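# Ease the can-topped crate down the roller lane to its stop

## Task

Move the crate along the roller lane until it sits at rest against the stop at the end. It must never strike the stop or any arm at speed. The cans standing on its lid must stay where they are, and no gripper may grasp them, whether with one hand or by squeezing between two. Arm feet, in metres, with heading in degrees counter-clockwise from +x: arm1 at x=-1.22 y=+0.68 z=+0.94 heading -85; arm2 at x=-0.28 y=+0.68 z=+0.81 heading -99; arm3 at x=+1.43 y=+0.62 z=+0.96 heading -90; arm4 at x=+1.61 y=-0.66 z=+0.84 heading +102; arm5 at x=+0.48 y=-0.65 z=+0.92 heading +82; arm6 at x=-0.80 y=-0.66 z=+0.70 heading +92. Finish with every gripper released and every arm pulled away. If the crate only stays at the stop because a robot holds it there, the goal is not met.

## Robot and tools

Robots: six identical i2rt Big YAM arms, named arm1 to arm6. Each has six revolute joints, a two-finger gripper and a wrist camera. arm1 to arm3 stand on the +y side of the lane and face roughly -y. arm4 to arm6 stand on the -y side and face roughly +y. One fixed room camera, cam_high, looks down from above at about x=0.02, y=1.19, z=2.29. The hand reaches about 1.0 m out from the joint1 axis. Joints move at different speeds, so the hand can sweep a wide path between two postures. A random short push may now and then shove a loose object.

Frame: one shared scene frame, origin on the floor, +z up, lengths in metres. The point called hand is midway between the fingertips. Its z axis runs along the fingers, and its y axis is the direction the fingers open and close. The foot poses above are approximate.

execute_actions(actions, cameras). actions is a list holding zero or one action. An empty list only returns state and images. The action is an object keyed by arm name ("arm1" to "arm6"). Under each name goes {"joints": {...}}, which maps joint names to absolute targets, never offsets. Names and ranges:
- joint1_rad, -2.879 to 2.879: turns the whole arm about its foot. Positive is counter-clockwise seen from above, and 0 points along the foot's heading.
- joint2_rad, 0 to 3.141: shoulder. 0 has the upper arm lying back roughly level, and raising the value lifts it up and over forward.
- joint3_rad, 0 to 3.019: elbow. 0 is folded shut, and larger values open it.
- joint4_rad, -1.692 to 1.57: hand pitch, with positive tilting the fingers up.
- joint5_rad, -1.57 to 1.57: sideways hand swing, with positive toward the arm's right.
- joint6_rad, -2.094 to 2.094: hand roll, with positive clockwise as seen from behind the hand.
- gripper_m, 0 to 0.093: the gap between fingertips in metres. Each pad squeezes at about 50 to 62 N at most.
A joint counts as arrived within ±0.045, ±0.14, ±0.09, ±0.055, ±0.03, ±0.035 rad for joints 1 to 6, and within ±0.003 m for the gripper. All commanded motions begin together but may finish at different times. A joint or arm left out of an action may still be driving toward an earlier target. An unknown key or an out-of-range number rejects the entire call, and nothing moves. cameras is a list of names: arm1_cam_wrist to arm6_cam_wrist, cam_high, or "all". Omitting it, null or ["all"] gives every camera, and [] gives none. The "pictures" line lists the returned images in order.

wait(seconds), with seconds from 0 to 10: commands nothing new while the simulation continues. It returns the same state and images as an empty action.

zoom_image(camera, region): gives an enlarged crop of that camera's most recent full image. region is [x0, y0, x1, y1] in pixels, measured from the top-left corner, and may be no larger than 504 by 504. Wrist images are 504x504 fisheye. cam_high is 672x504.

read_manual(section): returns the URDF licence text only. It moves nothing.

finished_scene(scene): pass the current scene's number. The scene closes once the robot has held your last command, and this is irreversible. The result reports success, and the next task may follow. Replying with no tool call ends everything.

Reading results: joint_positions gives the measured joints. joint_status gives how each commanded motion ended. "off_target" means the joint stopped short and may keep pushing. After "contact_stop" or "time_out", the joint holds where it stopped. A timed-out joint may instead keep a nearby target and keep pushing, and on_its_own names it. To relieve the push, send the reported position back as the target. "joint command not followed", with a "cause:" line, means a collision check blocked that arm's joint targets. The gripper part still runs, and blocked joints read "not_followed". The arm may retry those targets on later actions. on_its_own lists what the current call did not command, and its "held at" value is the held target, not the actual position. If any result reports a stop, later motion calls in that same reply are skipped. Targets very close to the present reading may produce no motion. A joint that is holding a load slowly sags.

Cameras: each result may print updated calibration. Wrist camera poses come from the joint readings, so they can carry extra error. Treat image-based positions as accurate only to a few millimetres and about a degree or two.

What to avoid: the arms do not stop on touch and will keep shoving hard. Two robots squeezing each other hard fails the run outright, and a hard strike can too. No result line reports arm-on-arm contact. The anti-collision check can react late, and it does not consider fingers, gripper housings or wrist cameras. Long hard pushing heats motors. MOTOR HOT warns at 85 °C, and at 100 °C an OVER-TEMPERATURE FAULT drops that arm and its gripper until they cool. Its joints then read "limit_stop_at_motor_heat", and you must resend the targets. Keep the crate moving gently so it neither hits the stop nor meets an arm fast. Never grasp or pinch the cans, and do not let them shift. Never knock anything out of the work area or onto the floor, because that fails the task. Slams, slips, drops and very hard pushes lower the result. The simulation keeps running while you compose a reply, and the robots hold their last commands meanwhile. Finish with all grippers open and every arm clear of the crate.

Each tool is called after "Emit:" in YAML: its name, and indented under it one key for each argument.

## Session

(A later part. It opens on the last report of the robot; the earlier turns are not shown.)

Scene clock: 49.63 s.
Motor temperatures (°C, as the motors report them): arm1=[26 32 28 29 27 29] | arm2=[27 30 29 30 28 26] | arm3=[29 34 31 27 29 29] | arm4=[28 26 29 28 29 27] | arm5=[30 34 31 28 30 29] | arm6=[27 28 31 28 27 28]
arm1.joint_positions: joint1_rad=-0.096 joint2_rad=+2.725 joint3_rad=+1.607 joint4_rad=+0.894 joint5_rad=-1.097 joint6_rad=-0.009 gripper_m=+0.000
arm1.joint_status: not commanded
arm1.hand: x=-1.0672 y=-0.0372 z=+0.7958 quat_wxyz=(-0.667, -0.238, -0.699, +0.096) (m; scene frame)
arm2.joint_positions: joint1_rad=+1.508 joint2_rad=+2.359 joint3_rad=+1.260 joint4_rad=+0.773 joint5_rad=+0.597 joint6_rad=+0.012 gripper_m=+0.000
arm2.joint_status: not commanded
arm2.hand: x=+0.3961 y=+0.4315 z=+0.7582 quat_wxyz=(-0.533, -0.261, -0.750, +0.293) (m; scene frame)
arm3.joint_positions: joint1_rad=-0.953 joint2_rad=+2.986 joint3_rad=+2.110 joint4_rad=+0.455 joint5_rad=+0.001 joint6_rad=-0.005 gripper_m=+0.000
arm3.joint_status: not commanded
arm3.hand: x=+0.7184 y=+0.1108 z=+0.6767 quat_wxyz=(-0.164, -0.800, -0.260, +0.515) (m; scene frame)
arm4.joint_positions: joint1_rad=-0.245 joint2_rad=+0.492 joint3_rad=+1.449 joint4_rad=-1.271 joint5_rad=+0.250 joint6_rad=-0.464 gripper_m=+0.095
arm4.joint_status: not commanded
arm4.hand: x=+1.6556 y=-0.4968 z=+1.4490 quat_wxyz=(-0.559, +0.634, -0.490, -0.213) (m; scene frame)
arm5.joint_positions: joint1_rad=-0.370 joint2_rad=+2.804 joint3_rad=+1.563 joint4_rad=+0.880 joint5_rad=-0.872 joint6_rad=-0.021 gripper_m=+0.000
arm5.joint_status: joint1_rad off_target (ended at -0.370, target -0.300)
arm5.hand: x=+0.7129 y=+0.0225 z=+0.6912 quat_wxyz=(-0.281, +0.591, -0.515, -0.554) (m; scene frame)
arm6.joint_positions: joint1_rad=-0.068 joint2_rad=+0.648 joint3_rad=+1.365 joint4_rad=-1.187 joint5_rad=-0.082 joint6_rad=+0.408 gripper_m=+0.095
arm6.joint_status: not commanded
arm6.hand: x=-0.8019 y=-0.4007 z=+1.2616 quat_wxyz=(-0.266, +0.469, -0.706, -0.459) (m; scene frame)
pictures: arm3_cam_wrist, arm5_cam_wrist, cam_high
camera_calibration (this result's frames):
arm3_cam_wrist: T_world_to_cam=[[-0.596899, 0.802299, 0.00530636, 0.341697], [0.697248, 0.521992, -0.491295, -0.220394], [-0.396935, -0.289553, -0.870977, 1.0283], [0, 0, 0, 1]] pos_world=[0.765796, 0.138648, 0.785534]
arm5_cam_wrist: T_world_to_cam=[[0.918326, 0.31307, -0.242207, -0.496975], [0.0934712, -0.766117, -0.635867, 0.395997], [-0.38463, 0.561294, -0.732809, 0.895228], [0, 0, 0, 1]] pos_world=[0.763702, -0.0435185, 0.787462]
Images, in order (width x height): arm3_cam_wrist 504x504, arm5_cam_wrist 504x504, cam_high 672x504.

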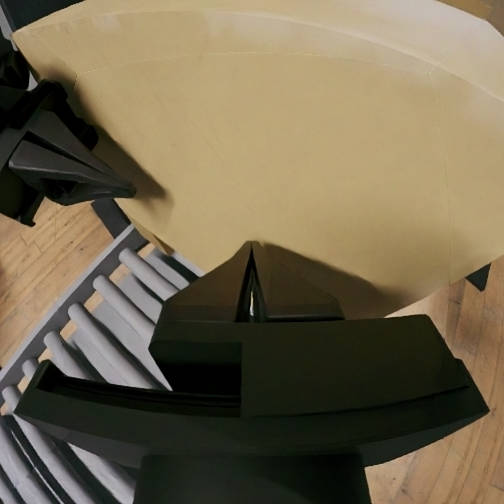

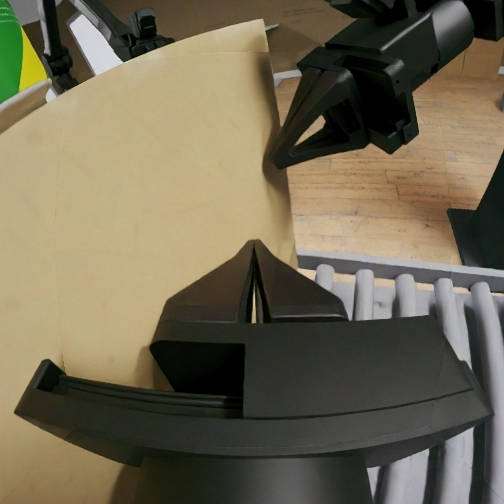

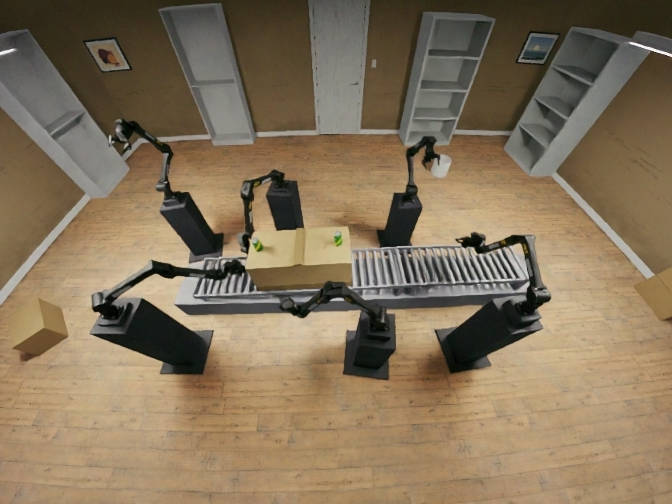

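Emit:
execute_actions:
  actions:
    - {"arm5":{"joints":{"joint1_rad":-1.5}}}
  cameras: []

Emit:
execute_actions:
  actions:
    - {"arm3":{"joints":{"joint1_rad":-0.88,"joint3_rad":1.95,"joint4_rad":0.7}}}
  cameras: []

Emit:
execute_actions:
  actions:
    - {"arm3":{"joints":{"joint1_rad":-0.8,"joint3_rad":1.8,"joint4_rad":0.9}}}
  cameras: []

Emit:
execute_actions:
  actions:
    - {"arm3":{"joints":{"joint1_rad":-0.7,"joint3_rad":1.7,"joint4_rad":1.05}}}
  cameras: []

Emit:
execute_actions:
  actions:
    - {"arm3":{"joints":{"joint1_rad":-0.58}}}
  cameras: []

Emit:
execute_actions:
  actions:
    - {"arm3":{"joints":{"joint1_rad":-0.48}}}
  cameras: []

Emit:
execute_actions:
  actions:
    - {"arm3":{"joints":{"joint1_rad":-0.41}}}
  cameras: []

Emit:
execute_actions:
  actions:
    - {"arm3":{"joints":{"joint1_rad":-0.34}}}
  cameras: []

Emit:
execute_actions:
  actions:
    - {"arm3":{"joints":{"joint1_rad":-0.27}}}
  cameras: []

Emit:
execute_actions:
  actions:
    - {"arm3":{"joints":{"joint1_rad":-0.2}}}
  cameras: ["cam_high","arm3_cam_wrist"]

Scene clock: 52.50 s.
Motor temperatures (°C, as the motors report them): arm1=[26 32 28 29 27 29] | arm2=[27 30 29 30 28 26] | arm3=[29 34 31 27 29 29] | arm4=[28 26 29 28 29 27] | arm5=[30 34 31 28 30 29] | arm6=[27 28 32 28 27 28]
arm1.joint_positions: joint1_rad=-0.096 joint2_rad=+2.725 joint3_rad=+1.607 joint4_rad=+0.894 joint5_rad=-1.097 joint6_rad=-0.009 gripper_m=+0.000
arm1.joint_status: not commanded
arm1.hand: x=-1.0672 y=-0.0372 z=+0.7958 quat_wxyz=(-0.667, -0.238, -0.699, +0.096) (m; scene frame)
arm2.joint_positions: joint1_rad=+1.508 joint2_rad=+2.359 joint3_rad=+1.260 joint4_rad=+0.773 joint5_rad=+0.597 joint6_rad=+0.012 gripper_m=+0.000
arm2.joint_status: not commanded
arm2.hand: x=+0.3961 y=+0.4315 z=+0.7582 quat_wxyz=(-0.533, -0.261, -0.750, +0.293) (m; scene frame)
arm3.joint_positions: joint1_rad=-0.905 joint2_rad=+3.006 joint3_rad=+2.090 joint4_rad=+0.444 joint5_rad=-0.021 joint6_rad=-0.005 gripper_m=+0.000
arm3.joint_status: not commanded
arm3.hand: x=+0.7601 y=+0.0858 z=+0.6479 quat_wxyz=(-0.178, -0.805, -0.289, +0.487) (m; scene frame)
arm4.joint_positions: joint1_rad=-0.245 joint2_rad=+0.492 joint3_rad=+1.449 joint4_rad=-1.271 joint5_rad=+0.250 joint6_rad=-0.464 gripper_m=+0.095
arm4.joint_status: not commanded
arm4.hand: x=+1.6556 y=-0.4968 z=+1.4490 quat_wxyz=(-0.559, +0.634, -0.490, -0.213) (m; scene frame)
arm5.joint_positions: joint1_rad=-1.507 joint2_rad=+2.802 joint3_rad=+1.552 joint4_rad=+0.880 joint5_rad=-0.898 joint6_rad=-0.013 gripper_m=+0.000
arm5.joint_status: all done
arm5.hand: x=+1.1814 y=-0.5737 z=+0.6949 quat_wxyz=(-0.531, +0.220, -0.748, -0.332) (m; scene frame)
arm6.joint_positions: joint1_rad=-0.068 joint2_rad=+0.648 joint3_rad=+1.365 joint4_rad=-1.187 joint5_rad=-0.082 joint6_rad=+0.408 gripper_m=+0.095
arm6.joint_status: not commanded
arm6.hand: x=-0.8019 y=-0.4007 z=+1.2616 quat_wxyz=(-0.266, +0.469, -0.706, -0.459) (m; scene frame)
pictures: none
No camera images: the call's "cameras" was empty. Leave "cameras" out to get every camera's image.

Scene clock: 54.00 s.
Motor temperatures (°C, as the motors report them): arm1=[26 32 28 29 27 29] | arm2=[27 30 29 30 28 26] | arm3=[29 34 31 27 29 29] | arm4=[28 26 29 28 29 27] | arm5=[30 34 31 28 30 29] | arm6=[27 28 32 28 27 28]
arm1.joint_positions: joint1_rad=-0.096 joint2_rad=+2.725 joint3_rad=+1.607 joint4_rad=+0.894 joint5_rad=-1.097 joint6_rad=-0.009 gripper_m=+0.000
arm1.joint_status: not commanded
arm1.hand: x=-1.0672 y=-0.0372 z=+0.7958 quat_wxyz=(-0.667, -0.238, -0.699, +0.096) (m; scene frame)
arm2.joint_positions: joint1_rad=+1.508 joint2_rad=+2.359 joint3_rad=+1.260 joint4_rad=+0.773 joint5_rad=+0.597 joint6_rad=+0.012 gripper_m=+0.000
arm2.joint_status: not commanded
arm2.hand: x=+0.3961 y=+0.4315 z=+0.7582 quat_wxyz=(-0.533, -0.261, -0.750, +0.293) (m; scene frame)
arm3.joint_positions: joint1_rad=-0.816 joint2_rad=+3.024 joint3_rad=+1.907 joint4_rad=+0.677 joint5_rad=-0.034 joint6_rad=-0.005 gripper_m=+0.000
arm3.joint_status: joint1_rad off_target (ended at -0.816, target -0.880); the others done
arm3.hand: x=+0.8571 y=+0.0694 z=+0.6087 quat_wxyz=(-0.210, -0.782, -0.325, +0.489) (m; scene frame)
arm4.joint_positions: joint1_rad=-0.245 joint2_rad=+0.492 joint3_rad=+1.449 joint4_rad=-1.271 joint5_rad=+0.250 joint6_rad=-0.464 gripper_m=+0.095
arm4.joint_status: not commanded
arm4.hand: x=+1.6556 y=-0.4968 z=+1.4490 quat_wxyz=(-0.559, +0.634, -0.490, -0.213) (m; scene frame)
arm5.joint_positions: joint1_rad=-1.507 joint2_rad=+2.802 joint3_rad=+1.552 joint4_rad=+0.880 joint5_rad=-0.898 joint6_rad=-0.013 gripper_m=+0.000
arm5.joint_status: not commanded
arm5.hand: x=+1.1814 y=-0.5737 z=+0.6949 quat_wxyz=(-0.531, +0.220, -0.748, -0.332) (m; scene frame)
arm6.joint_positions: joint1_rad=-0.068 joint2_rad=+0.648 joint3_rad=+1.365 joint4_rad=-1.187 joint5_rad=-0.082 joint6_rad=+0.408 gripper_m=+0.095
arm6.joint_status: not commanded
arm6.hand: x=-0.8019 y=-0.4007 z=+1.2616 quat_wxyz=(-0.266, +0.469, -0.706, -0.459) (m; scene frame)
pictures: none
No camera images: the call's "cameras" was empty. Leave "cameras" out to get every camera's image.

Scene clock: 55.43 s.
Motor temperatures (°C, as the motors report them): arm1=[26 32 28 29 27 29] | arm2=[27 30 29 30 28 26] | arm3=[29 34 31 27 29 29] | arm4=[28 26 29 28 29 27] | arm5=[30 34 31 28 30 29] | arm6=[27 28 32 28 27 28]
arm1.joint_positions: joint1_rad=-0.096 joint2_rad=+2.725 joint3_rad=+1.607 joint4_rad=+0.894 joint5_rad=-1.097 joint6_rad=-0.009 gripper_m=+0.000
arm1.joint_status: not commanded
arm1.hand: x=-1.0672 y=-0.0372 z=+0.7958 quat_wxyz=(-0.667, -0.238, -0.699, +0.096) (m; scene frame)
arm2.joint_positions: joint1_rad=+1.508 joint2_rad=+2.359 joint3_rad=+1.260 joint4_rad=+0.773 joint5_rad=+0.597 joint6_rad=+0.012 gripper_m=+0.000
arm2.joint_status: not commanded
arm2.hand: x=+0.3961 y=+0.4315 z=+0.7582 quat_wxyz=(-0.533, -0.261, -0.750, +0.293) (m; scene frame)
arm3.joint_positions: joint1_rad=-0.742 joint2_rad=+3.024 joint3_rad=+1.760 joint4_rad=+0.876 joint5_rad=-0.033 joint6_rad=-0.005 gripper_m=+0.000
arm3.joint_status: joint1_rad off_target (ended at -0.742, target -0.800); the others done
arm3.hand: x=+0.9314 y=+0.0638 z=+0.5993 quat_wxyz=(-0.236, -0.756, -0.348, +0.501) (m; scene frame)
arm4.joint_positions: joint1_rad=-0.245 joint2_rad=+0.492 joint3_rad=+1.449 joint4_rad=-1.271 joint5_rad=+0.250 joint6_rad=-0.464 gripper_m=+0.095
arm4.joint_status: not commanded
arm4.hand: x=+1.6556 y=-0.4968 z=+1.4490 quat_wxyz=(-0.559, +0.634, -0.490, -0.213) (m; scene frame)
arm5.joint_positions: joint1_rad=-1.507 joint2_rad=+2.802 joint3_rad=+1.552 joint4_rad=+0.880 joint5_rad=-0.898 joint6_rad=-0.013 gripper_m=+0.000
arm5.joint_status: not commanded
arm5.hand: x=+1.1814 y=-0.5737 z=+0.6949 quat_wxyz=(-0.531, +0.220, -0.748, -0.332) (m; scene frame)
arm6.joint_positions: joint1_rad=-0.068 joint2_rad=+0.648 joint3_rad=+1.365 joint4_rad=-1.187 joint5_rad=-0.082 joint6_rad=+0.408 gripper_m=+0.095
arm6.joint_status: not commanded
arm6.hand: x=-0.8019 y=-0.4007 z=+1.2616 quat_wxyz=(-0.266, +0.469, -0.706, -0.459) (m; scene frame)
pictures: none
No camera images: the call's "cameras" was empty. Leave "cameras" out to get every camera's image.

Scene clock: 56.80 s.
Motor temperatures (°C, as the motors report them): arm1=[26 32 28 29 27 29] | arm2=[27 30 29 30 28 26] | arm3=[29 34 31 27 29 29] | arm4=[28 26 29 28 29 27] | arm5=[30 34 31 28 29 29] | arm6=[27 28 32 28 27 28]
arm1.joint_positions: joint1_rad=-0.096 joint2_rad=+2.725 joint3_rad=+1.607 joint4_rad=+0.894 joint5_rad=-1.097 joint6_rad=-0.009 gripper_m=+0.000
arm1.joint_status: not commanded
arm1.hand: x=-1.0672 y=-0.0372 z=+0.7958 quat_wxyz=(-0.667, -0.238, -0.699, +0.096) (m; scene frame)
arm2.joint_positions: joint1_rad=+1.508 joint2_rad=+2.359 joint3_rad=+1.260 joint4_rad=+0.773 joint5_rad=+0.597 joint6_rad=+0.012 gripper_m=+0.000
arm2.joint_status: not commanded
arm2.hand: x=+0.3961 y=+0.4315 z=+0.7582 quat_wxyz=(-0.533, -0.261, -0.750, +0.293) (m; scene frame)
arm3.joint_positions: joint1_rad=-0.633 joint2_rad=+3.026 joint3_rad=+1.661 joint4_rad=+1.032 joint5_rad=-0.017 joint6_rad=-0.011 gripper_m=+0.000
arm3.joint_status: joint1_rad off_target (ended at -0.633, target -0.700); the others done
arm3.hand: x=+1.0116 y=+0.0407 z=+0.6022 quat_wxyz=(-0.266, -0.723, -0.380, +0.512) (m; scene frame)
arm4.joint_positions: joint1_rad=-0.245 joint2_rad=+0.492 joint3_rad=+1.449 joint4_rad=-1.271 joint5_rad=+0.250 joint6_rad=-0.464 gripper_m=+0.095
arm4.joint_status: not commanded
arm4.hand: x=+1.6556 y=-0.4968 z=+1.4490 quat_wxyz=(-0.559, +0.634, -0.490, -0.213) (m; scene frame)
arm5.joint_positions: joint1_rad=-1.507 joint2_rad=+2.802 joint3_rad=+1.552 joint4_rad=+0.880 joint5_rad=-0.898 joint6_rad=-0.013 gripper_m=+0.000
arm5.joint_status: not commanded
arm5.hand: x=+1.1814 y=-0.5737 z=+0.6949 quat_wxyz=(-0.531, +0.220, -0.748, -0.332) (m; scene frame)
arm6.joint_positions: joint1_rad=-0.068 joint2_rad=+0.648 joint3_rad=+1.365 joint4_rad=-1.187 joint5_rad=-0.082 joint6_rad=+0.408 gripper_m=+0.095
arm6.joint_status: not commanded
arm6.hand: x=-0.8019 y=-0.4007 z=+1.2616 quat_wxyz=(-0.266, +0.469, -0.706, -0.459) (m; scene frame)
pictures: none
No camera images: the call's "cameras" was empty. Leave "cameras" out to get every camera's image.

Scene clock: 58.17 s.
Motor temperatures (°C, as the motors report them): arm1=[26 32 28 29 27 29] | arm2=[27 30 29 30 28 26] | arm3=[29 34 31 27 29 29] | arm4=[28 26 29 28 29 27] | arm5=[30 34 31 28 29 29] | arm6=[27 28 32 28 27 28]
arm1.joint_positions: joint1_rad=-0.096 joint2_rad=+2.725 joint3_rad=+1.607 joint4_rad=+0.894 joint5_rad=-1.097 joint6_rad=-0.009 gripper_m=+0.000
arm1.joint_status: not commanded
arm1.hand: x=-1.0672 y=-0.0372 z=+0.7958 quat_wxyz=(-0.667, -0.238, -0.699, +0.096) (m; scene frame)
arm2.joint_positions: joint1_rad=+1.508 joint2_rad=+2.359 joint3_rad=+1.260 joint4_rad=+0.773 joint5_rad=+0.597 joint6_rad=+0.012 gripper_m=+0.000
arm2.joint_status: not commanded
arm2.hand: x=+0.3961 y=+0.4315 z=+0.7582 quat_wxyz=(-0.533, -0.261, -0.750, +0.293) (m; scene frame)
arm3.joint_positions: joint1_rad=-0.515 joint2_rad=+3.020 joint3_rad=+1.668 joint4_rad=+1.035 joint5_rad=-0.013 joint6_rad=-0.011 gripper_m=+0.000
arm3.joint_status: joint1_rad off_target (ended at -0.515, target -0.580)
arm3.hand: x=+1.0795 y=-0.0096 z=+0.6090 quat_wxyz=(-0.298, -0.696, -0.418, +0.501) (m; scene frame)
arm4.joint_positions: joint1_rad=-0.245 joint2_rad=+0.492 joint3_rad=+1.449 joint4_rad=-1.271 joint5_rad=+0.250 joint6_rad=-0.464 gripper_m=+0.095
arm4.joint_status: not commanded
arm4.hand: x=+1.6556 y=-0.4968 z=+1.4490 quat_wxyz=(-0.559, +0.634, -0.490, -0.213) (m; scene frame)
arm5.joint_positions: joint1_rad=-1.507 joint2_rad=+2.802 joint3_rad=+1.552 joint4_rad=+0.880 joint5_rad=-0.898 joint6_rad=-0.013 gripper_m=+0.000
arm5.joint_status: not commanded
arm5.hand: x=+1.1814 y=-0.5737 z=+0.6949 quat_wxyz=(-0.531, +0.220, -0.748, -0.332) (m; scene frame)
arm6.joint_positions: joint1_rad=-0.068 joint2_rad=+0.648 joint3_rad=+1.365 joint4_rad=-1.187 joint5_rad=-0.082 joint6_rad=+0.408 gripper_m=+0.095
arm6.joint_status: not commanded
arm6.hand: x=-0.8019 y=-0.4007 z=+1.2616 quat_wxyz=(-0.266, +0.469, -0.706, -0.459) (m; scene frame)
pictures: none
No camera images: the call's "cameras" was empty. Leave "cameras" out to get every camera's image.

Scene clock: 59.53 s.
Motor temperatures (°C, as the motors report them): arm1=[26 32 28 29 27 29] | arm2=[27 30 29 30 28 26] | arm3=[29 34 31 27 29 29] | arm4=[28 26 29 28 29 27] | arm5=[30 34 31 28 29 29] | arm6=[27 28 32 28 27 28]
arm1.joint_positions: joint1_rad=-0.096 joint2_rad=+2.725 joint3_rad=+1.607 joint4_rad=+0.894 joint5_rad=-1.097 joint6_rad=-0.009 gripper_m=+0.000
arm1.joint_status: not commanded
arm1.hand: x=-1.0672 y=-0.0372 z=+0.7958 quat_wxyz=(-0.667, -0.238, -0.699, +0.096) (m; scene frame)
arm2.joint_positions: joint1_rad=+1.508 joint2_rad=+2.359 joint3_rad=+1.260 joint4_rad=+0.773 joint5_rad=+0.597 joint6_rad=+0.012 gripper_m=+0.000
arm2.joint_status: not commanded
arm2.hand: x=+0.3961 y=+0.4315 z=+0.7582 quat_wxyz=(-0.533, -0.261, -0.750, +0.293) (m; scene frame)
arm3.joint_positions: joint1_rad=-0.412 joint2_rad=+3.020 joint3_rad=+1.672 joint4_rad=+1.035 joint5_rad=-0.016 joint6_rad=-0.011 gripper_m=+0.000
arm3.joint_status: joint1_rad off_target (ended at -0.412, target -0.480)
arm3.hand: x=+1.1458 y=-0.0439 z=+0.6104 quat_wxyz=(-0.325, -0.673, -0.453, +0.486) (m; scene frame)
arm4.joint_positions: joint1_rad=-0.245 joint2_rad=+0.492 joint3_rad=+1.449 joint4_rad=-1.271 joint5_rad=+0.250 joint6_rad=-0.464 gripper_m=+0.095
arm4.joint_status: not commanded
arm4.hand: x=+1.6556 y=-0.4968 z=+1.4490 quat_wxyz=(-0.559, +0.634, -0.490, -0.213) (m; scene frame)
arm5.joint_positions: joint1_rad=-1.507 joint2_rad=+2.802 joint3_rad=+1.552 joint4_rad=+0.880 joint5_rad=-0.898 joint6_rad=-0.013 gripper_m=+0.000
arm5.joint_status: not commanded
arm5.hand: x=+1.1814 y=-0.5737 z=+0.6949 quat_wxyz=(-0.531, +0.220, -0.748, -0.332) (m; scene frame)
arm6.joint_positions: joint1_rad=-0.068 joint2_rad=+0.648 joint3_rad=+1.365 joint4_rad=-1.187 joint5_rad=-0.082 joint6_rad=+0.408 gripper_m=+0.095
arm6.joint_status: not commanded
arm6.hand: x=-0.8019 y=-0.4007 z=+1.2616 quat_wxyz=(-0.266, +0.469, -0.706, -0.459) (m; scene frame)
pictures: none
No camera images: the call's "cameras" was empty. Leave "cameras" out to get every camera's image.

Scene clock: 60.87 s.
Motor temperatures (°C, as the motors report them): arm1=[26 32 28 29 27 29] | arm2=[27 30 29 30 28 26] | arm3=[29 34 30 27 29 29] | arm4=[28 26 29 28 29 27] | arm5=[30 34 31 28 29 29] | arm6=[27 28 32 28 27 28]
arm1.joint_positions: joint1_rad=-0.096 joint2_rad=+2.725 joint3_rad=+1.607 joint4_rad=+0.894 joint5_rad=-1.097 joint6_rad=-0.009 gripper_m=+0.000
arm1.joint_status: not commanded
arm1.hand: x=-1.0672 y=-0.0372 z=+0.7958 quat_wxyz=(-0.667, -0.238, -0.699, +0.096) (m; scene frame)
arm2.joint_positions: joint1_rad=+1.508 joint2_rad=+2.359 joint3_rad=+1.260 joint4_rad=+0.773 joint5_rad=+0.597 joint6_rad=+0.012 gripper_m=+0.000
arm2.joint_status: not commanded
arm2.hand: x=+0.3961 y=+0.4315 z=+0.7582 quat_wxyz=(-0.533, -0.261, -0.750, +0.293) (m; scene frame)
arm3.joint_positions: joint1_rad=-0.356 joint2_rad=+3.020 joint3_rad=+1.672 joint4_rad=+1.035 joint5_rad=-0.013 joint6_rad=-0.011 gripper_m=+0.000
arm3.joint_status: joint1_rad off_target (ended at -0.356, target -0.410)
arm3.hand: x=+1.1834 y=-0.0587 z=+0.6105 quat_wxyz=(-0.338, -0.660, -0.471, +0.477) (m; scene frame)
arm4.joint_positions: joint1_rad=-0.245 joint2_rad=+0.492 joint3_rad=+1.449 joint4_rad=-1.271 joint5_rad=+0.250 joint6_rad=-0.464 gripper_m=+0.095
arm4.joint_status: not commanded
arm4.hand: x=+1.6556 y=-0.4968 z=+1.4490 quat_wxyz=(-0.559, +0.634, -0.490, -0.213) (m; scene frame)
arm5.joint_positions: joint1_rad=-1.507 joint2_rad=+2.802 joint3_rad=+1.552 joint4_rad=+0.880 joint5_rad=-0.898 joint6_rad=-0.013 gripper_m=+0.000
arm5.joint_status: not commanded
arm5.hand: x=+1.1814 y=-0.5737 z=+0.6949 quat_wxyz=(-0.531, +0.220, -0.748, -0.332) (m; scene frame)
arm6.joint_positions: joint1_rad=-0.068 joint2_rad=+0.648 joint3_rad=+1.365 joint4_rad=-1.187 joint5_rad=-0.082 joint6_rad=+0.408 gripper_m=+0.095
arm6.joint_status: not commanded
arm6.hand: x=-0.8019 y=-0.4007 z=+1.2616 quat_wxyz=(-0.266, +0.469, -0.706, -0.459) (m; scene frame)
pictures: none
No camera images: the call's "cameras" was empty. Leave "cameras" out to get every camera's image.

Scene clock: 62.23 s.
Motor temperatures (°C, as the motors report them): arm1=[26 32 28 29 27 29] | arm2=[27 30 29 30 28 26] | arm3=[29 34 30 27 29 29] | arm4=[28 26 29 28 29 27] | arm5=[30 34 31 28 29 29] | arm6=[27 28 32 28 27 28]
arm1.joint_positions: joint1_rad=-0.096 joint2_rad=+2.725 joint3_rad=+1.607 joint4_rad=+0.894 joint5_rad=-1.097 joint6_rad=-0.009 gripper_m=+0.000
arm1.joint_status: not commanded
arm1.hand: x=-1.0672 y=-0.0372 z=+0.7958 quat_wxyz=(-0.667, -0.238, -0.699, +0.096) (m; scene frame)
arm2.joint_positions: joint1_rad=+1.508 joint2_rad=+2.359 joint3_rad=+1.260 joint4_rad=+0.773 joint5_rad=+0.597 joint6_rad=+0.012 gripper_m=+0.000
arm2.joint_status: not commanded
arm2.hand: x=+0.3961 y=+0.4315 z=+0.7582 quat_wxyz=(-0.533, -0.261, -0.750, +0.293) (m; scene frame)
arm3.joint_positions: joint1_rad=-0.271 joint2_rad=+3.020 joint3_rad=+1.673 joint4_rad=+1.035 joint5_rad=-0.016 joint6_rad=-0.010 gripper_m=+0.000
arm3.joint_status: joint1_rad off_target (ended at -0.271, target -0.340)
arm3.hand: x=+1.2420 y=-0.0776 z=+0.6111 quat_wxyz=(-0.360, -0.639, -0.498, +0.462) (m; scene frame)
arm4.joint_positions: joint1_rad=-0.245 joint2_rad=+0.492 joint3_rad=+1.449 joint4_rad=-1.271 joint5_rad=+0.250 joint6_rad=-0.464 gripper_m=+0.095
arm4.joint_status: not commanded
arm4.hand: x=+1.6556 y=-0.4968 z=+1.4490 quat_wxyz=(-0.559, +0.634, -0.490, -0.213) (m; scene frame)
arm5.joint_positions: joint1_rad=-1.507 joint2_rad=+2.802 joint3_rad=+1.552 joint4_rad=+0.880 joint5_rad=-0.898 joint6_rad=-0.013 gripper_m=+0.000
arm5.joint_status: not commanded
arm5.hand: x=+1.1814 y=-0.5737 z=+0.6949 quat_wxyz=(-0.531, +0.220, -0.748, -0.332) (m; scene frame)
arm6.joint_positions: joint1_rad=-0.068 joint2_rad=+0.648 joint3_rad=+1.365 joint4_rad=-1.187 joint5_rad=-0.082 joint6_rad=+0.408 gripper_m=+0.095
arm6.joint_status: not commanded
arm6.hand: x=-0.8019 y=-0.4007 z=+1.2616 quat_wxyz=(-0.266, +0.469, -0.706, -0.459) (m; scene frame)
pictures: none
No camera images: the call's "cameras" was empty. Leave "cameras" out to get every camera's image.

Scene clock: 63.63 s.
Motor temperatures (°C, as the motors report them): arm1=[26 32 28 29 27 29] | arm2=[27 30 29 30 28 26] | arm3=[29 34 30 27 29 29] | arm4=[28 26 29 28 29 27] | arm5=[30 34 31 28 29 29] | arm6=[27 28 32 28 27 28]
arm1.joint_positions: joint1_rad=-0.096 joint2_rad=+2.725 joint3_rad=+1.607 joint4_rad=+0.894 joint5_rad=-1.097 joint6_rad=-0.009 gripper_m=+0.000
arm1.joint_status: not commanded
arm1.hand: x=-1.0672 y=-0.0372 z=+0.7958 quat_wxyz=(-0.667, -0.238, -0.699, +0.096) (m; scene frame)
arm2.joint_positions: joint1_rad=+1.508 joint2_rad=+2.359 joint3_rad=+1.260 joint4_rad=+0.773 joint5_rad=+0.597 joint6_rad=+0.012 gripper_m=+0.000
arm2.joint_status: not commanded
arm2.hand: x=+0.3961 y=+0.4315 z=+0.7582 quat_wxyz=(-0.533, -0.261, -0.750, +0.293) (m; scene frame)
arm3.joint_positions: joint1_rad=-0.208 joint2_rad=+3.020 joint3_rad=+1.673 joint4_rad=+1.035 joint5_rad=-0.015 joint6_rad=-0.010 gripper_m=+0.000
arm3.joint_status: joint1_rad off_target (ended at -0.208, target -0.270)
arm3.hand: x=+1.2868 y=-0.0881 z=+0.6113 quat_wxyz=(-0.374, -0.623, -0.518, +0.451) (m; scene frame)
arm4.joint_positions: joint1_rad=-0.245 joint2_rad=+0.492 joint3_rad=+1.449 joint4_rad=-1.271 joint5_rad=+0.250 joint6_rad=-0.464 gripper_m=+0.095
arm4.joint_status: not commanded
arm4.hand: x=+1.6556 y=-0.4968 z=+1.4490 quat_wxyz=(-0.559, +0.634, -0.490, -0.213) (m; scene frame)
arm5.joint_positions: joint1_rad=-1.507 joint2_rad=+2.802 joint3_rad=+1.552 joint4_rad=+0.880 joint5_rad=-0.898 joint6_rad=-0.013 gripper_m=+0.000
arm5.joint_status: not commanded
arm5.hand: x=+1.1814 y=-0.5737 z=+0.6949 quat_wxyz=(-0.531, +0.220, -0.748, -0.332) (m; scene frame)
arm6.joint_positions: joint1_rad=-0.068 joint2_rad=+0.648 joint3_rad=+1.365 joint4_rad=-1.187 joint5_rad=-0.082 joint6_rad=+0.408 gripper_m=+0.095
arm6.joint_status: not commanded
arm6.hand: x=-0.8019 y=-0.4007 z=+1.2616 quat_wxyz=(-0.266, +0.469, -0.706, -0.459) (m; scene frame)
pictures: none
No camera images: the call's "cameras" was empty. Leave "cameras" out to get every camera's image.

Scene clock: 65.07 s.
Motor temperatures (°C, as the motors report them): arm1=[26 33 28 29 27 29] | arm2=[27 30 29 30 28 26] | arm3=[29 34 30 27 29 29] | arm4=[28 26 30 28 29 27] | arm5=[30 34 31 28 29 29] | arm6=[27 28 32 28 27 28]
arm1.joint_positions: joint1_rad=-0.096 joint2_rad=+2.725 joint3_rad=+1.607 joint4_rad=+0.894 joint5_rad=-1.097 joint6_rad=-0.009 gripper_m=+0.000
arm1.joint_status: not commanded
arm1.hand: x=-1.0672 y=-0.0372 z=+0.7958 quat_wxyz=(-0.667, -0.238, -0.699, +0.096) (m; scene frame)
arm2.joint_positions: joint1_rad=+1.508 joint2_rad=+2.359 joint3_rad=+1.260 joint4_rad=+0.773 joint5_rad=+0.597 joint6_rad=+0.012 gripper_m=+0.000
arm2.joint_status: not commanded
arm2.hand: x=+0.3961 y=+0.4315 z=+0.7582 quat_wxyz=(-0.533, -0.261, -0.750, +0.293) (m; scene frame)
arm3.joint_positions: joint1_rad=-0.130 joint2_rad=+3.020 joint3_rad=+1.673 joint4_rad=+1.035 joint5_rad=-0.018 joint6_rad=-0.010 gripper_m=+0.000
arm3.joint_status: joint1_rad off_target (ended at -0.130, target -0.200)
arm3.hand: x=+1.3432 y=-0.0972 z=+0.6115 quat_wxyz=(-0.393, -0.602, -0.543, +0.435) (m; scene frame)
arm4.joint_positions: joint1_rad=-0.245 joint2_rad=+0.492 joint3_rad=+1.449 joint4_rad=-1.271 joint5_rad=+0.250 joint6_rad=-0.464 gripper_m=+0.095
arm4.joint_status: not commanded
arm4.hand: x=+1.6556 y=-0.4968 z=+1.4490 quat_wxyz=(-0.559, +0.634, -0.490, -0.213) (m; scene frame)
arm5.joint_positions: joint1_rad=-1.507 joint2_rad=+2.802 joint3_rad=+1.552 joint4_rad=+0.880 joint5_rad=-0.898 joint6_rad=-0.013 gripper_m=+0.000
arm5.joint_status: not commanded
arm5.hand: x=+1.1814 y=-0.5737 z=+0.6949 quat_wxyz=(-0.531, +0.220, -0.748, -0.332) (m; scene frame)
arm6.joint_positions: joint1_rad=-0.068 joint2_rad=+0.648 joint3_rad=+1.365 joint4_rad=-1.187 joint5_rad=-0.082 joint6_rad=+0.408 gripper_m=+0.095
arm6.joint_status: not commanded
arm6.hand: x=-0.8019 y=-0.4007 z=+1.2616 quat_wxyz=(-0.266, +0.469, -0.706, -0.459) (m; scene frame)
pictures: arm3_cam_wrist, cam_high
camera_calibration (this result's frames):
arm3_cam_wrist: T_world_to_cam=[[-0.996105, 0.0881769, -0.000141229, 1.35202], [0.0716844, 0.80886, -0.583616, 0.345074], [-0.0513472, -0.581353, -0.81203, 0.630762], [0, 0, 0, 1]] pos_world=[1.3544, -0.0316383, 0.713779]
Images, in order (width x height): arm3_cam_wrist 504x504, cam_high 672x504.

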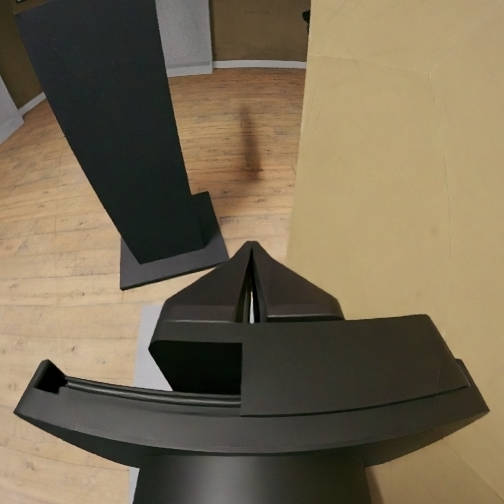

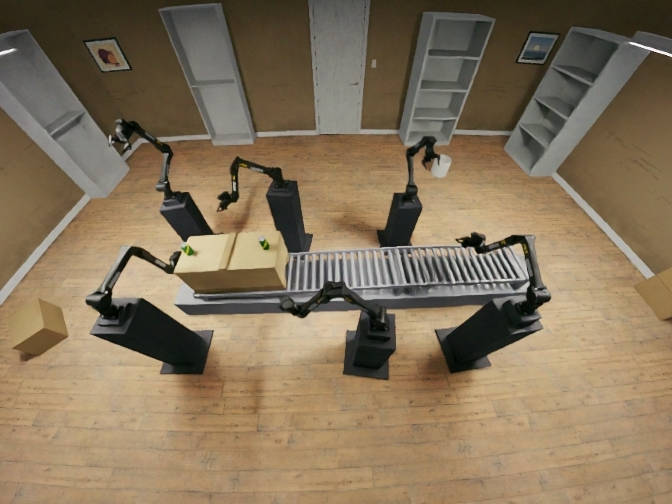

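Emit:
execute_actions:
  actions:
    - {"arm3":{"joints":{"joint1_rad":-0.14}}}
  cameras: []

Emit:
execute_actions:
  actions:
    - {"arm3":{"joints":{"joint1_rad":-0.07}}}
  cameras: []

Emit:
execute_actions:
  actions:
    - {"arm3":{"joints":{"joint1_rad":0.7}}}
  cameras: ["cam_high"]

Emit:
finished_scene:
  scene: 1

Scene clock: 66.67 s.
Motor temperatures (°C, as the motors report them): arm1=[26 33 28 29 27 29] | arm2=[27 30 29 30 28 26] | arm3=[29 34 30 27 29 29] | arm4=[28 26 30 28 29 27] | arm5=[30 34 31 28 29 29] | arm6=[27 28 32 28 27 28]
arm1.joint_positions: joint1_rad=-0.096 joint2_rad=+2.725 joint3_rad=+1.607 joint4_rad=+0.894 joint5_rad=-1.097 joint6_rad=-0.009 gripper_m=+0.000
arm1.joint_status: not commanded
arm1.hand: x=-1.0672 y=-0.0372 z=+0.7958 quat_wxyz=(-0.667, -0.238, -0.699, +0.096) (m; scene frame)
arm2.joint_positions: joint1_rad=+1.508 joint2_rad=+2.359 joint3_rad=+1.260 joint4_rad=+0.773 joint5_rad=+0.597 joint6_rad=+0.012 gripper_m=+0.000
arm2.joint_status: not commanded
arm2.hand: x=+0.3961 y=+0.4315 z=+0.7582 quat_wxyz=(-0.533, -0.261, -0.750, +0.293) (m; scene frame)
arm3.joint_positions: joint1_rad=-0.104 joint2_rad=+3.020 joint3_rad=+1.674 joint4_rad=+1.035 joint5_rad=-0.011 joint6_rad=-0.011 gripper_m=+0.000
arm3.joint_status: all done
arm3.hand: x=+1.3604 y=-0.0994 z=+0.6118 quat_wxyz=(-0.396, -0.596, -0.549, +0.432) (m; scene frame)
arm4.joint_positions: joint1_rad=-0.245 joint2_rad=+0.492 joint3_rad=+1.449 joint4_rad=-1.271 joint5_rad=+0.250 joint6_rad=-0.464 gripper_m=+0.095
arm4.joint_status: not commanded
arm4.hand: x=+1.6556 y=-0.4968 z=+1.4490 quat_wxyz=(-0.559, +0.634, -0.490, -0.213) (m; scene frame)
arm5.joint_positions: joint1_rad=-1.507 joint2_rad=+2.802 joint3_rad=+1.552 joint4_rad=+0.880 joint5_rad=-0.898 joint6_rad=-0.013 gripper_m=+0.000
arm5.joint_status: not commanded
arm5.hand: x=+1.1814 y=-0.5737 z=+0.6949 quat_wxyz=(-0.531, +0.220, -0.748, -0.332) (m; scene frame)
arm6.joint_positions: joint1_rad=-0.068 joint2_rad=+0.648 joint3_rad=+1.365 joint4_rad=-1.187 joint5_rad=-0.082 joint6_rad=+0.408 gripper_m=+0.095
arm6.joint_status: not commanded
arm6.hand: x=-0.8019 y=-0.4007 z=+1.2616 quat_wxyz=(-0.266, +0.469, -0.706, -0.459) (m; scene frame)
pictures: none
No camera images: the call's "cameras" was empty. Leave "cameras" out to get every camera's image.

Scene clock: 67.50 s.
Motor temperatures (°C, as the motors report them): arm1=[26 33 28 29 27 29] | arm2=[27 31 29 30 28 26] | arm3=[29 34 30 27 29 29] | arm4=[28 26 30 28 29 27] | arm5=[30 34 31 28 29 29] | arm6=[27 28 32 28 27 28]
arm1.joint_positions: joint1_rad=-0.096 joint2_rad=+2.725 joint3_rad=+1.607 joint4_rad=+0.894 joint5_rad=-1.097 joint6_rad=-0.009 gripper_m=+0.000
arm1.joint_status: not commanded
arm1.hand: x=-1.0672 y=-0.0372 z=+0.7958 quat_wxyz=(-0.667, -0.238, -0.699, +0.096) (m; scene frame)
arm2.joint_positions: joint1_rad=+1.508 joint2_rad=+2.359 joint3_rad=+1.260 joint4_rad=+0.773 joint5_rad=+0.597 joint6_rad=+0.012 gripper_m=+0.000
arm2.joint_status: not commanded
arm2.hand: x=+0.3961 y=+0.4315 z=+0.7582 quat_wxyz=(-0.533, -0.261, -0.750, +0.293) (m; scene frame)
arm3.joint_positions: joint1_rad=-0.070 joint2_rad=+3.020 joint3_rad=+1.679 joint4_rad=+1.035 joint5_rad=-0.003 joint6_rad=-0.008 gripper_m=+0.000
arm3.joint_status: all done
arm3.hand: x=+1.3831 y=-0.1038 z=+0.6138 quat_wxyz=(-0.403, -0.588, -0.555, +0.429) (m; scene frame)
arm4.joint_positions: joint1_rad=-0.245 joint2_rad=+0.492 joint3_rad=+1.449 joint4_rad=-1.271 joint5_rad=+0.250 joint6_rad=-0.464 gripper_m=+0.095
arm4.joint_status: not commanded
arm4.hand: x=+1.6556 y=-0.4968 z=+1.4490 quat_wxyz=(-0.559, +0.634, -0.490, -0.213) (m; scene frame)
arm5.joint_positions: joint1_rad=-1.507 joint2_rad=+2.802 joint3_rad=+1.552 joint4_rad=+0.880 joint5_rad=-0.898 joint6_rad=-0.013 gripper_m=+0.000
arm5.joint_status: not commanded
arm5.hand: x=+1.1814 y=-0.5737 z=+0.6949 quat_wxyz=(-0.531, +0.220, -0.748, -0.332) (m; scene frame)
arm6.joint_positions: joint1_rad=-0.068 joint2_rad=+0.648 joint3_rad=+1.365 joint4_rad=-1.187 joint5_rad=-0.082 joint6_rad=+0.408 gripper_m=+0.095
arm6.joint_status: not commanded
arm6.hand: x=-0.8019 y=-0.4007 z=+1.2616 quat_wxyz=(-0.266, +0.469, -0.706, -0.459) (m; scene frame)
pictures: none
No camera images: the call's "cameras" was empty. Leave "cameras" out to get every camera's image.

Scene clock: 69.20 s.
Motor temperatures (°C, as the motors report them): arm1=[26 33 28 29 27 29] | arm2=[27 31 29 30 28 26] | arm3=[29 34 30 27 29 29] | arm4=[28 26 30 28 29 27] | arm5=[30 35 30 28 29 29] | arm6=[27 28 32 28 27 28]
arm1.joint_positions: joint1_rad=-0.096 joint2_rad=+2.725 joint3_rad=+1.607 joint4_rad=+0.894 joint5_rad=-1.097 joint6_rad=-0.009 gripper_m=+0.000
arm1.joint_status: not commanded
arm1.hand: x=-1.0672 y=-0.0372 z=+0.7958 quat_wxyz=(-0.667, -0.238, -0.699, +0.096) (m; scene frame)
arm2.joint_positions: joint1_rad=+1.508 joint2_rad=+2.359 joint3_rad=+1.260 joint4_rad=+0.773 joint5_rad=+0.597 joint6_rad=+0.012 gripper_m=+0.000
arm2.joint_status: not commanded
arm2.hand: x=+0.3961 y=+0.4315 z=+0.7582 quat_wxyz=(-0.533, -0.261, -0.750, +0.293) (m; scene frame)
arm3.joint_positions: joint1_rad=+0.694 joint2_rad=+3.001 joint3_rad=+1.696 joint4_rad=+1.036 joint5_rad=-0.002 joint6_rad=-0.006 gripper_m=+0.000
arm3.joint_status: all done
arm3.hand: x=+1.9090 y=+0.0534 z=+0.6372 quat_wxyz=(-0.550, -0.335, -0.722, +0.253) (m; scene frame)
arm4.joint_positions: joint1_rad=-0.245 joint2_rad=+0.492 joint3_rad=+1.449 joint4_rad=-1.271 joint5_rad=+0.250 joint6_rad=-0.464 gripper_m=+0.095
arm4.joint_status: not commanded
arm4.hand: x=+1.6556 y=-0.4968 z=+1.4490 quat_wxyz=(-0.559, +0.634, -0.490, -0.213) (m; scene frame)
arm5.joint_positions: joint1_rad=-1.507 joint2_rad=+2.802 joint3_rad=+1.552 joint4_rad=+0.880 joint5_rad=-0.898 joint6_rad=-0.013 gripper_m=+0.000
arm5.joint_status: not commanded
arm5.hand: x=+1.1814 y=-0.5737 z=+0.6949 quat_wxyz=(-0.531, +0.220, -0.748, -0.332) (m; scene frame)
arm6.joint_positions: joint1_rad=-0.068 joint2_rad=+0.648 joint3_rad=+1.365 joint4_rad=-1.187 joint5_rad=-0.082 joint6_rad=+0.408 gripper_m=+0.095
arm6.joint_status: not commanded
arm6.hand: x=-0.8019 y=-0.4007 z=+1.2616 quat_wxyz=(-0.266, +0.469, -0.706, -0.459) (m; scene frame)
pictures: cam_high
Images, in order (width x height): cam_high 672x504.

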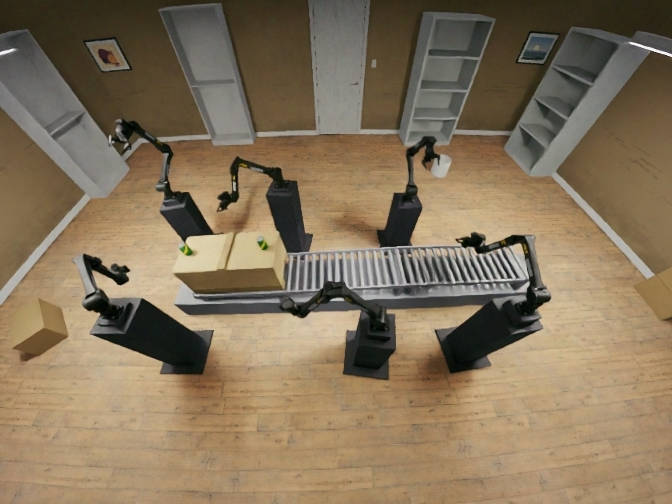

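The scene is finished: the task was done.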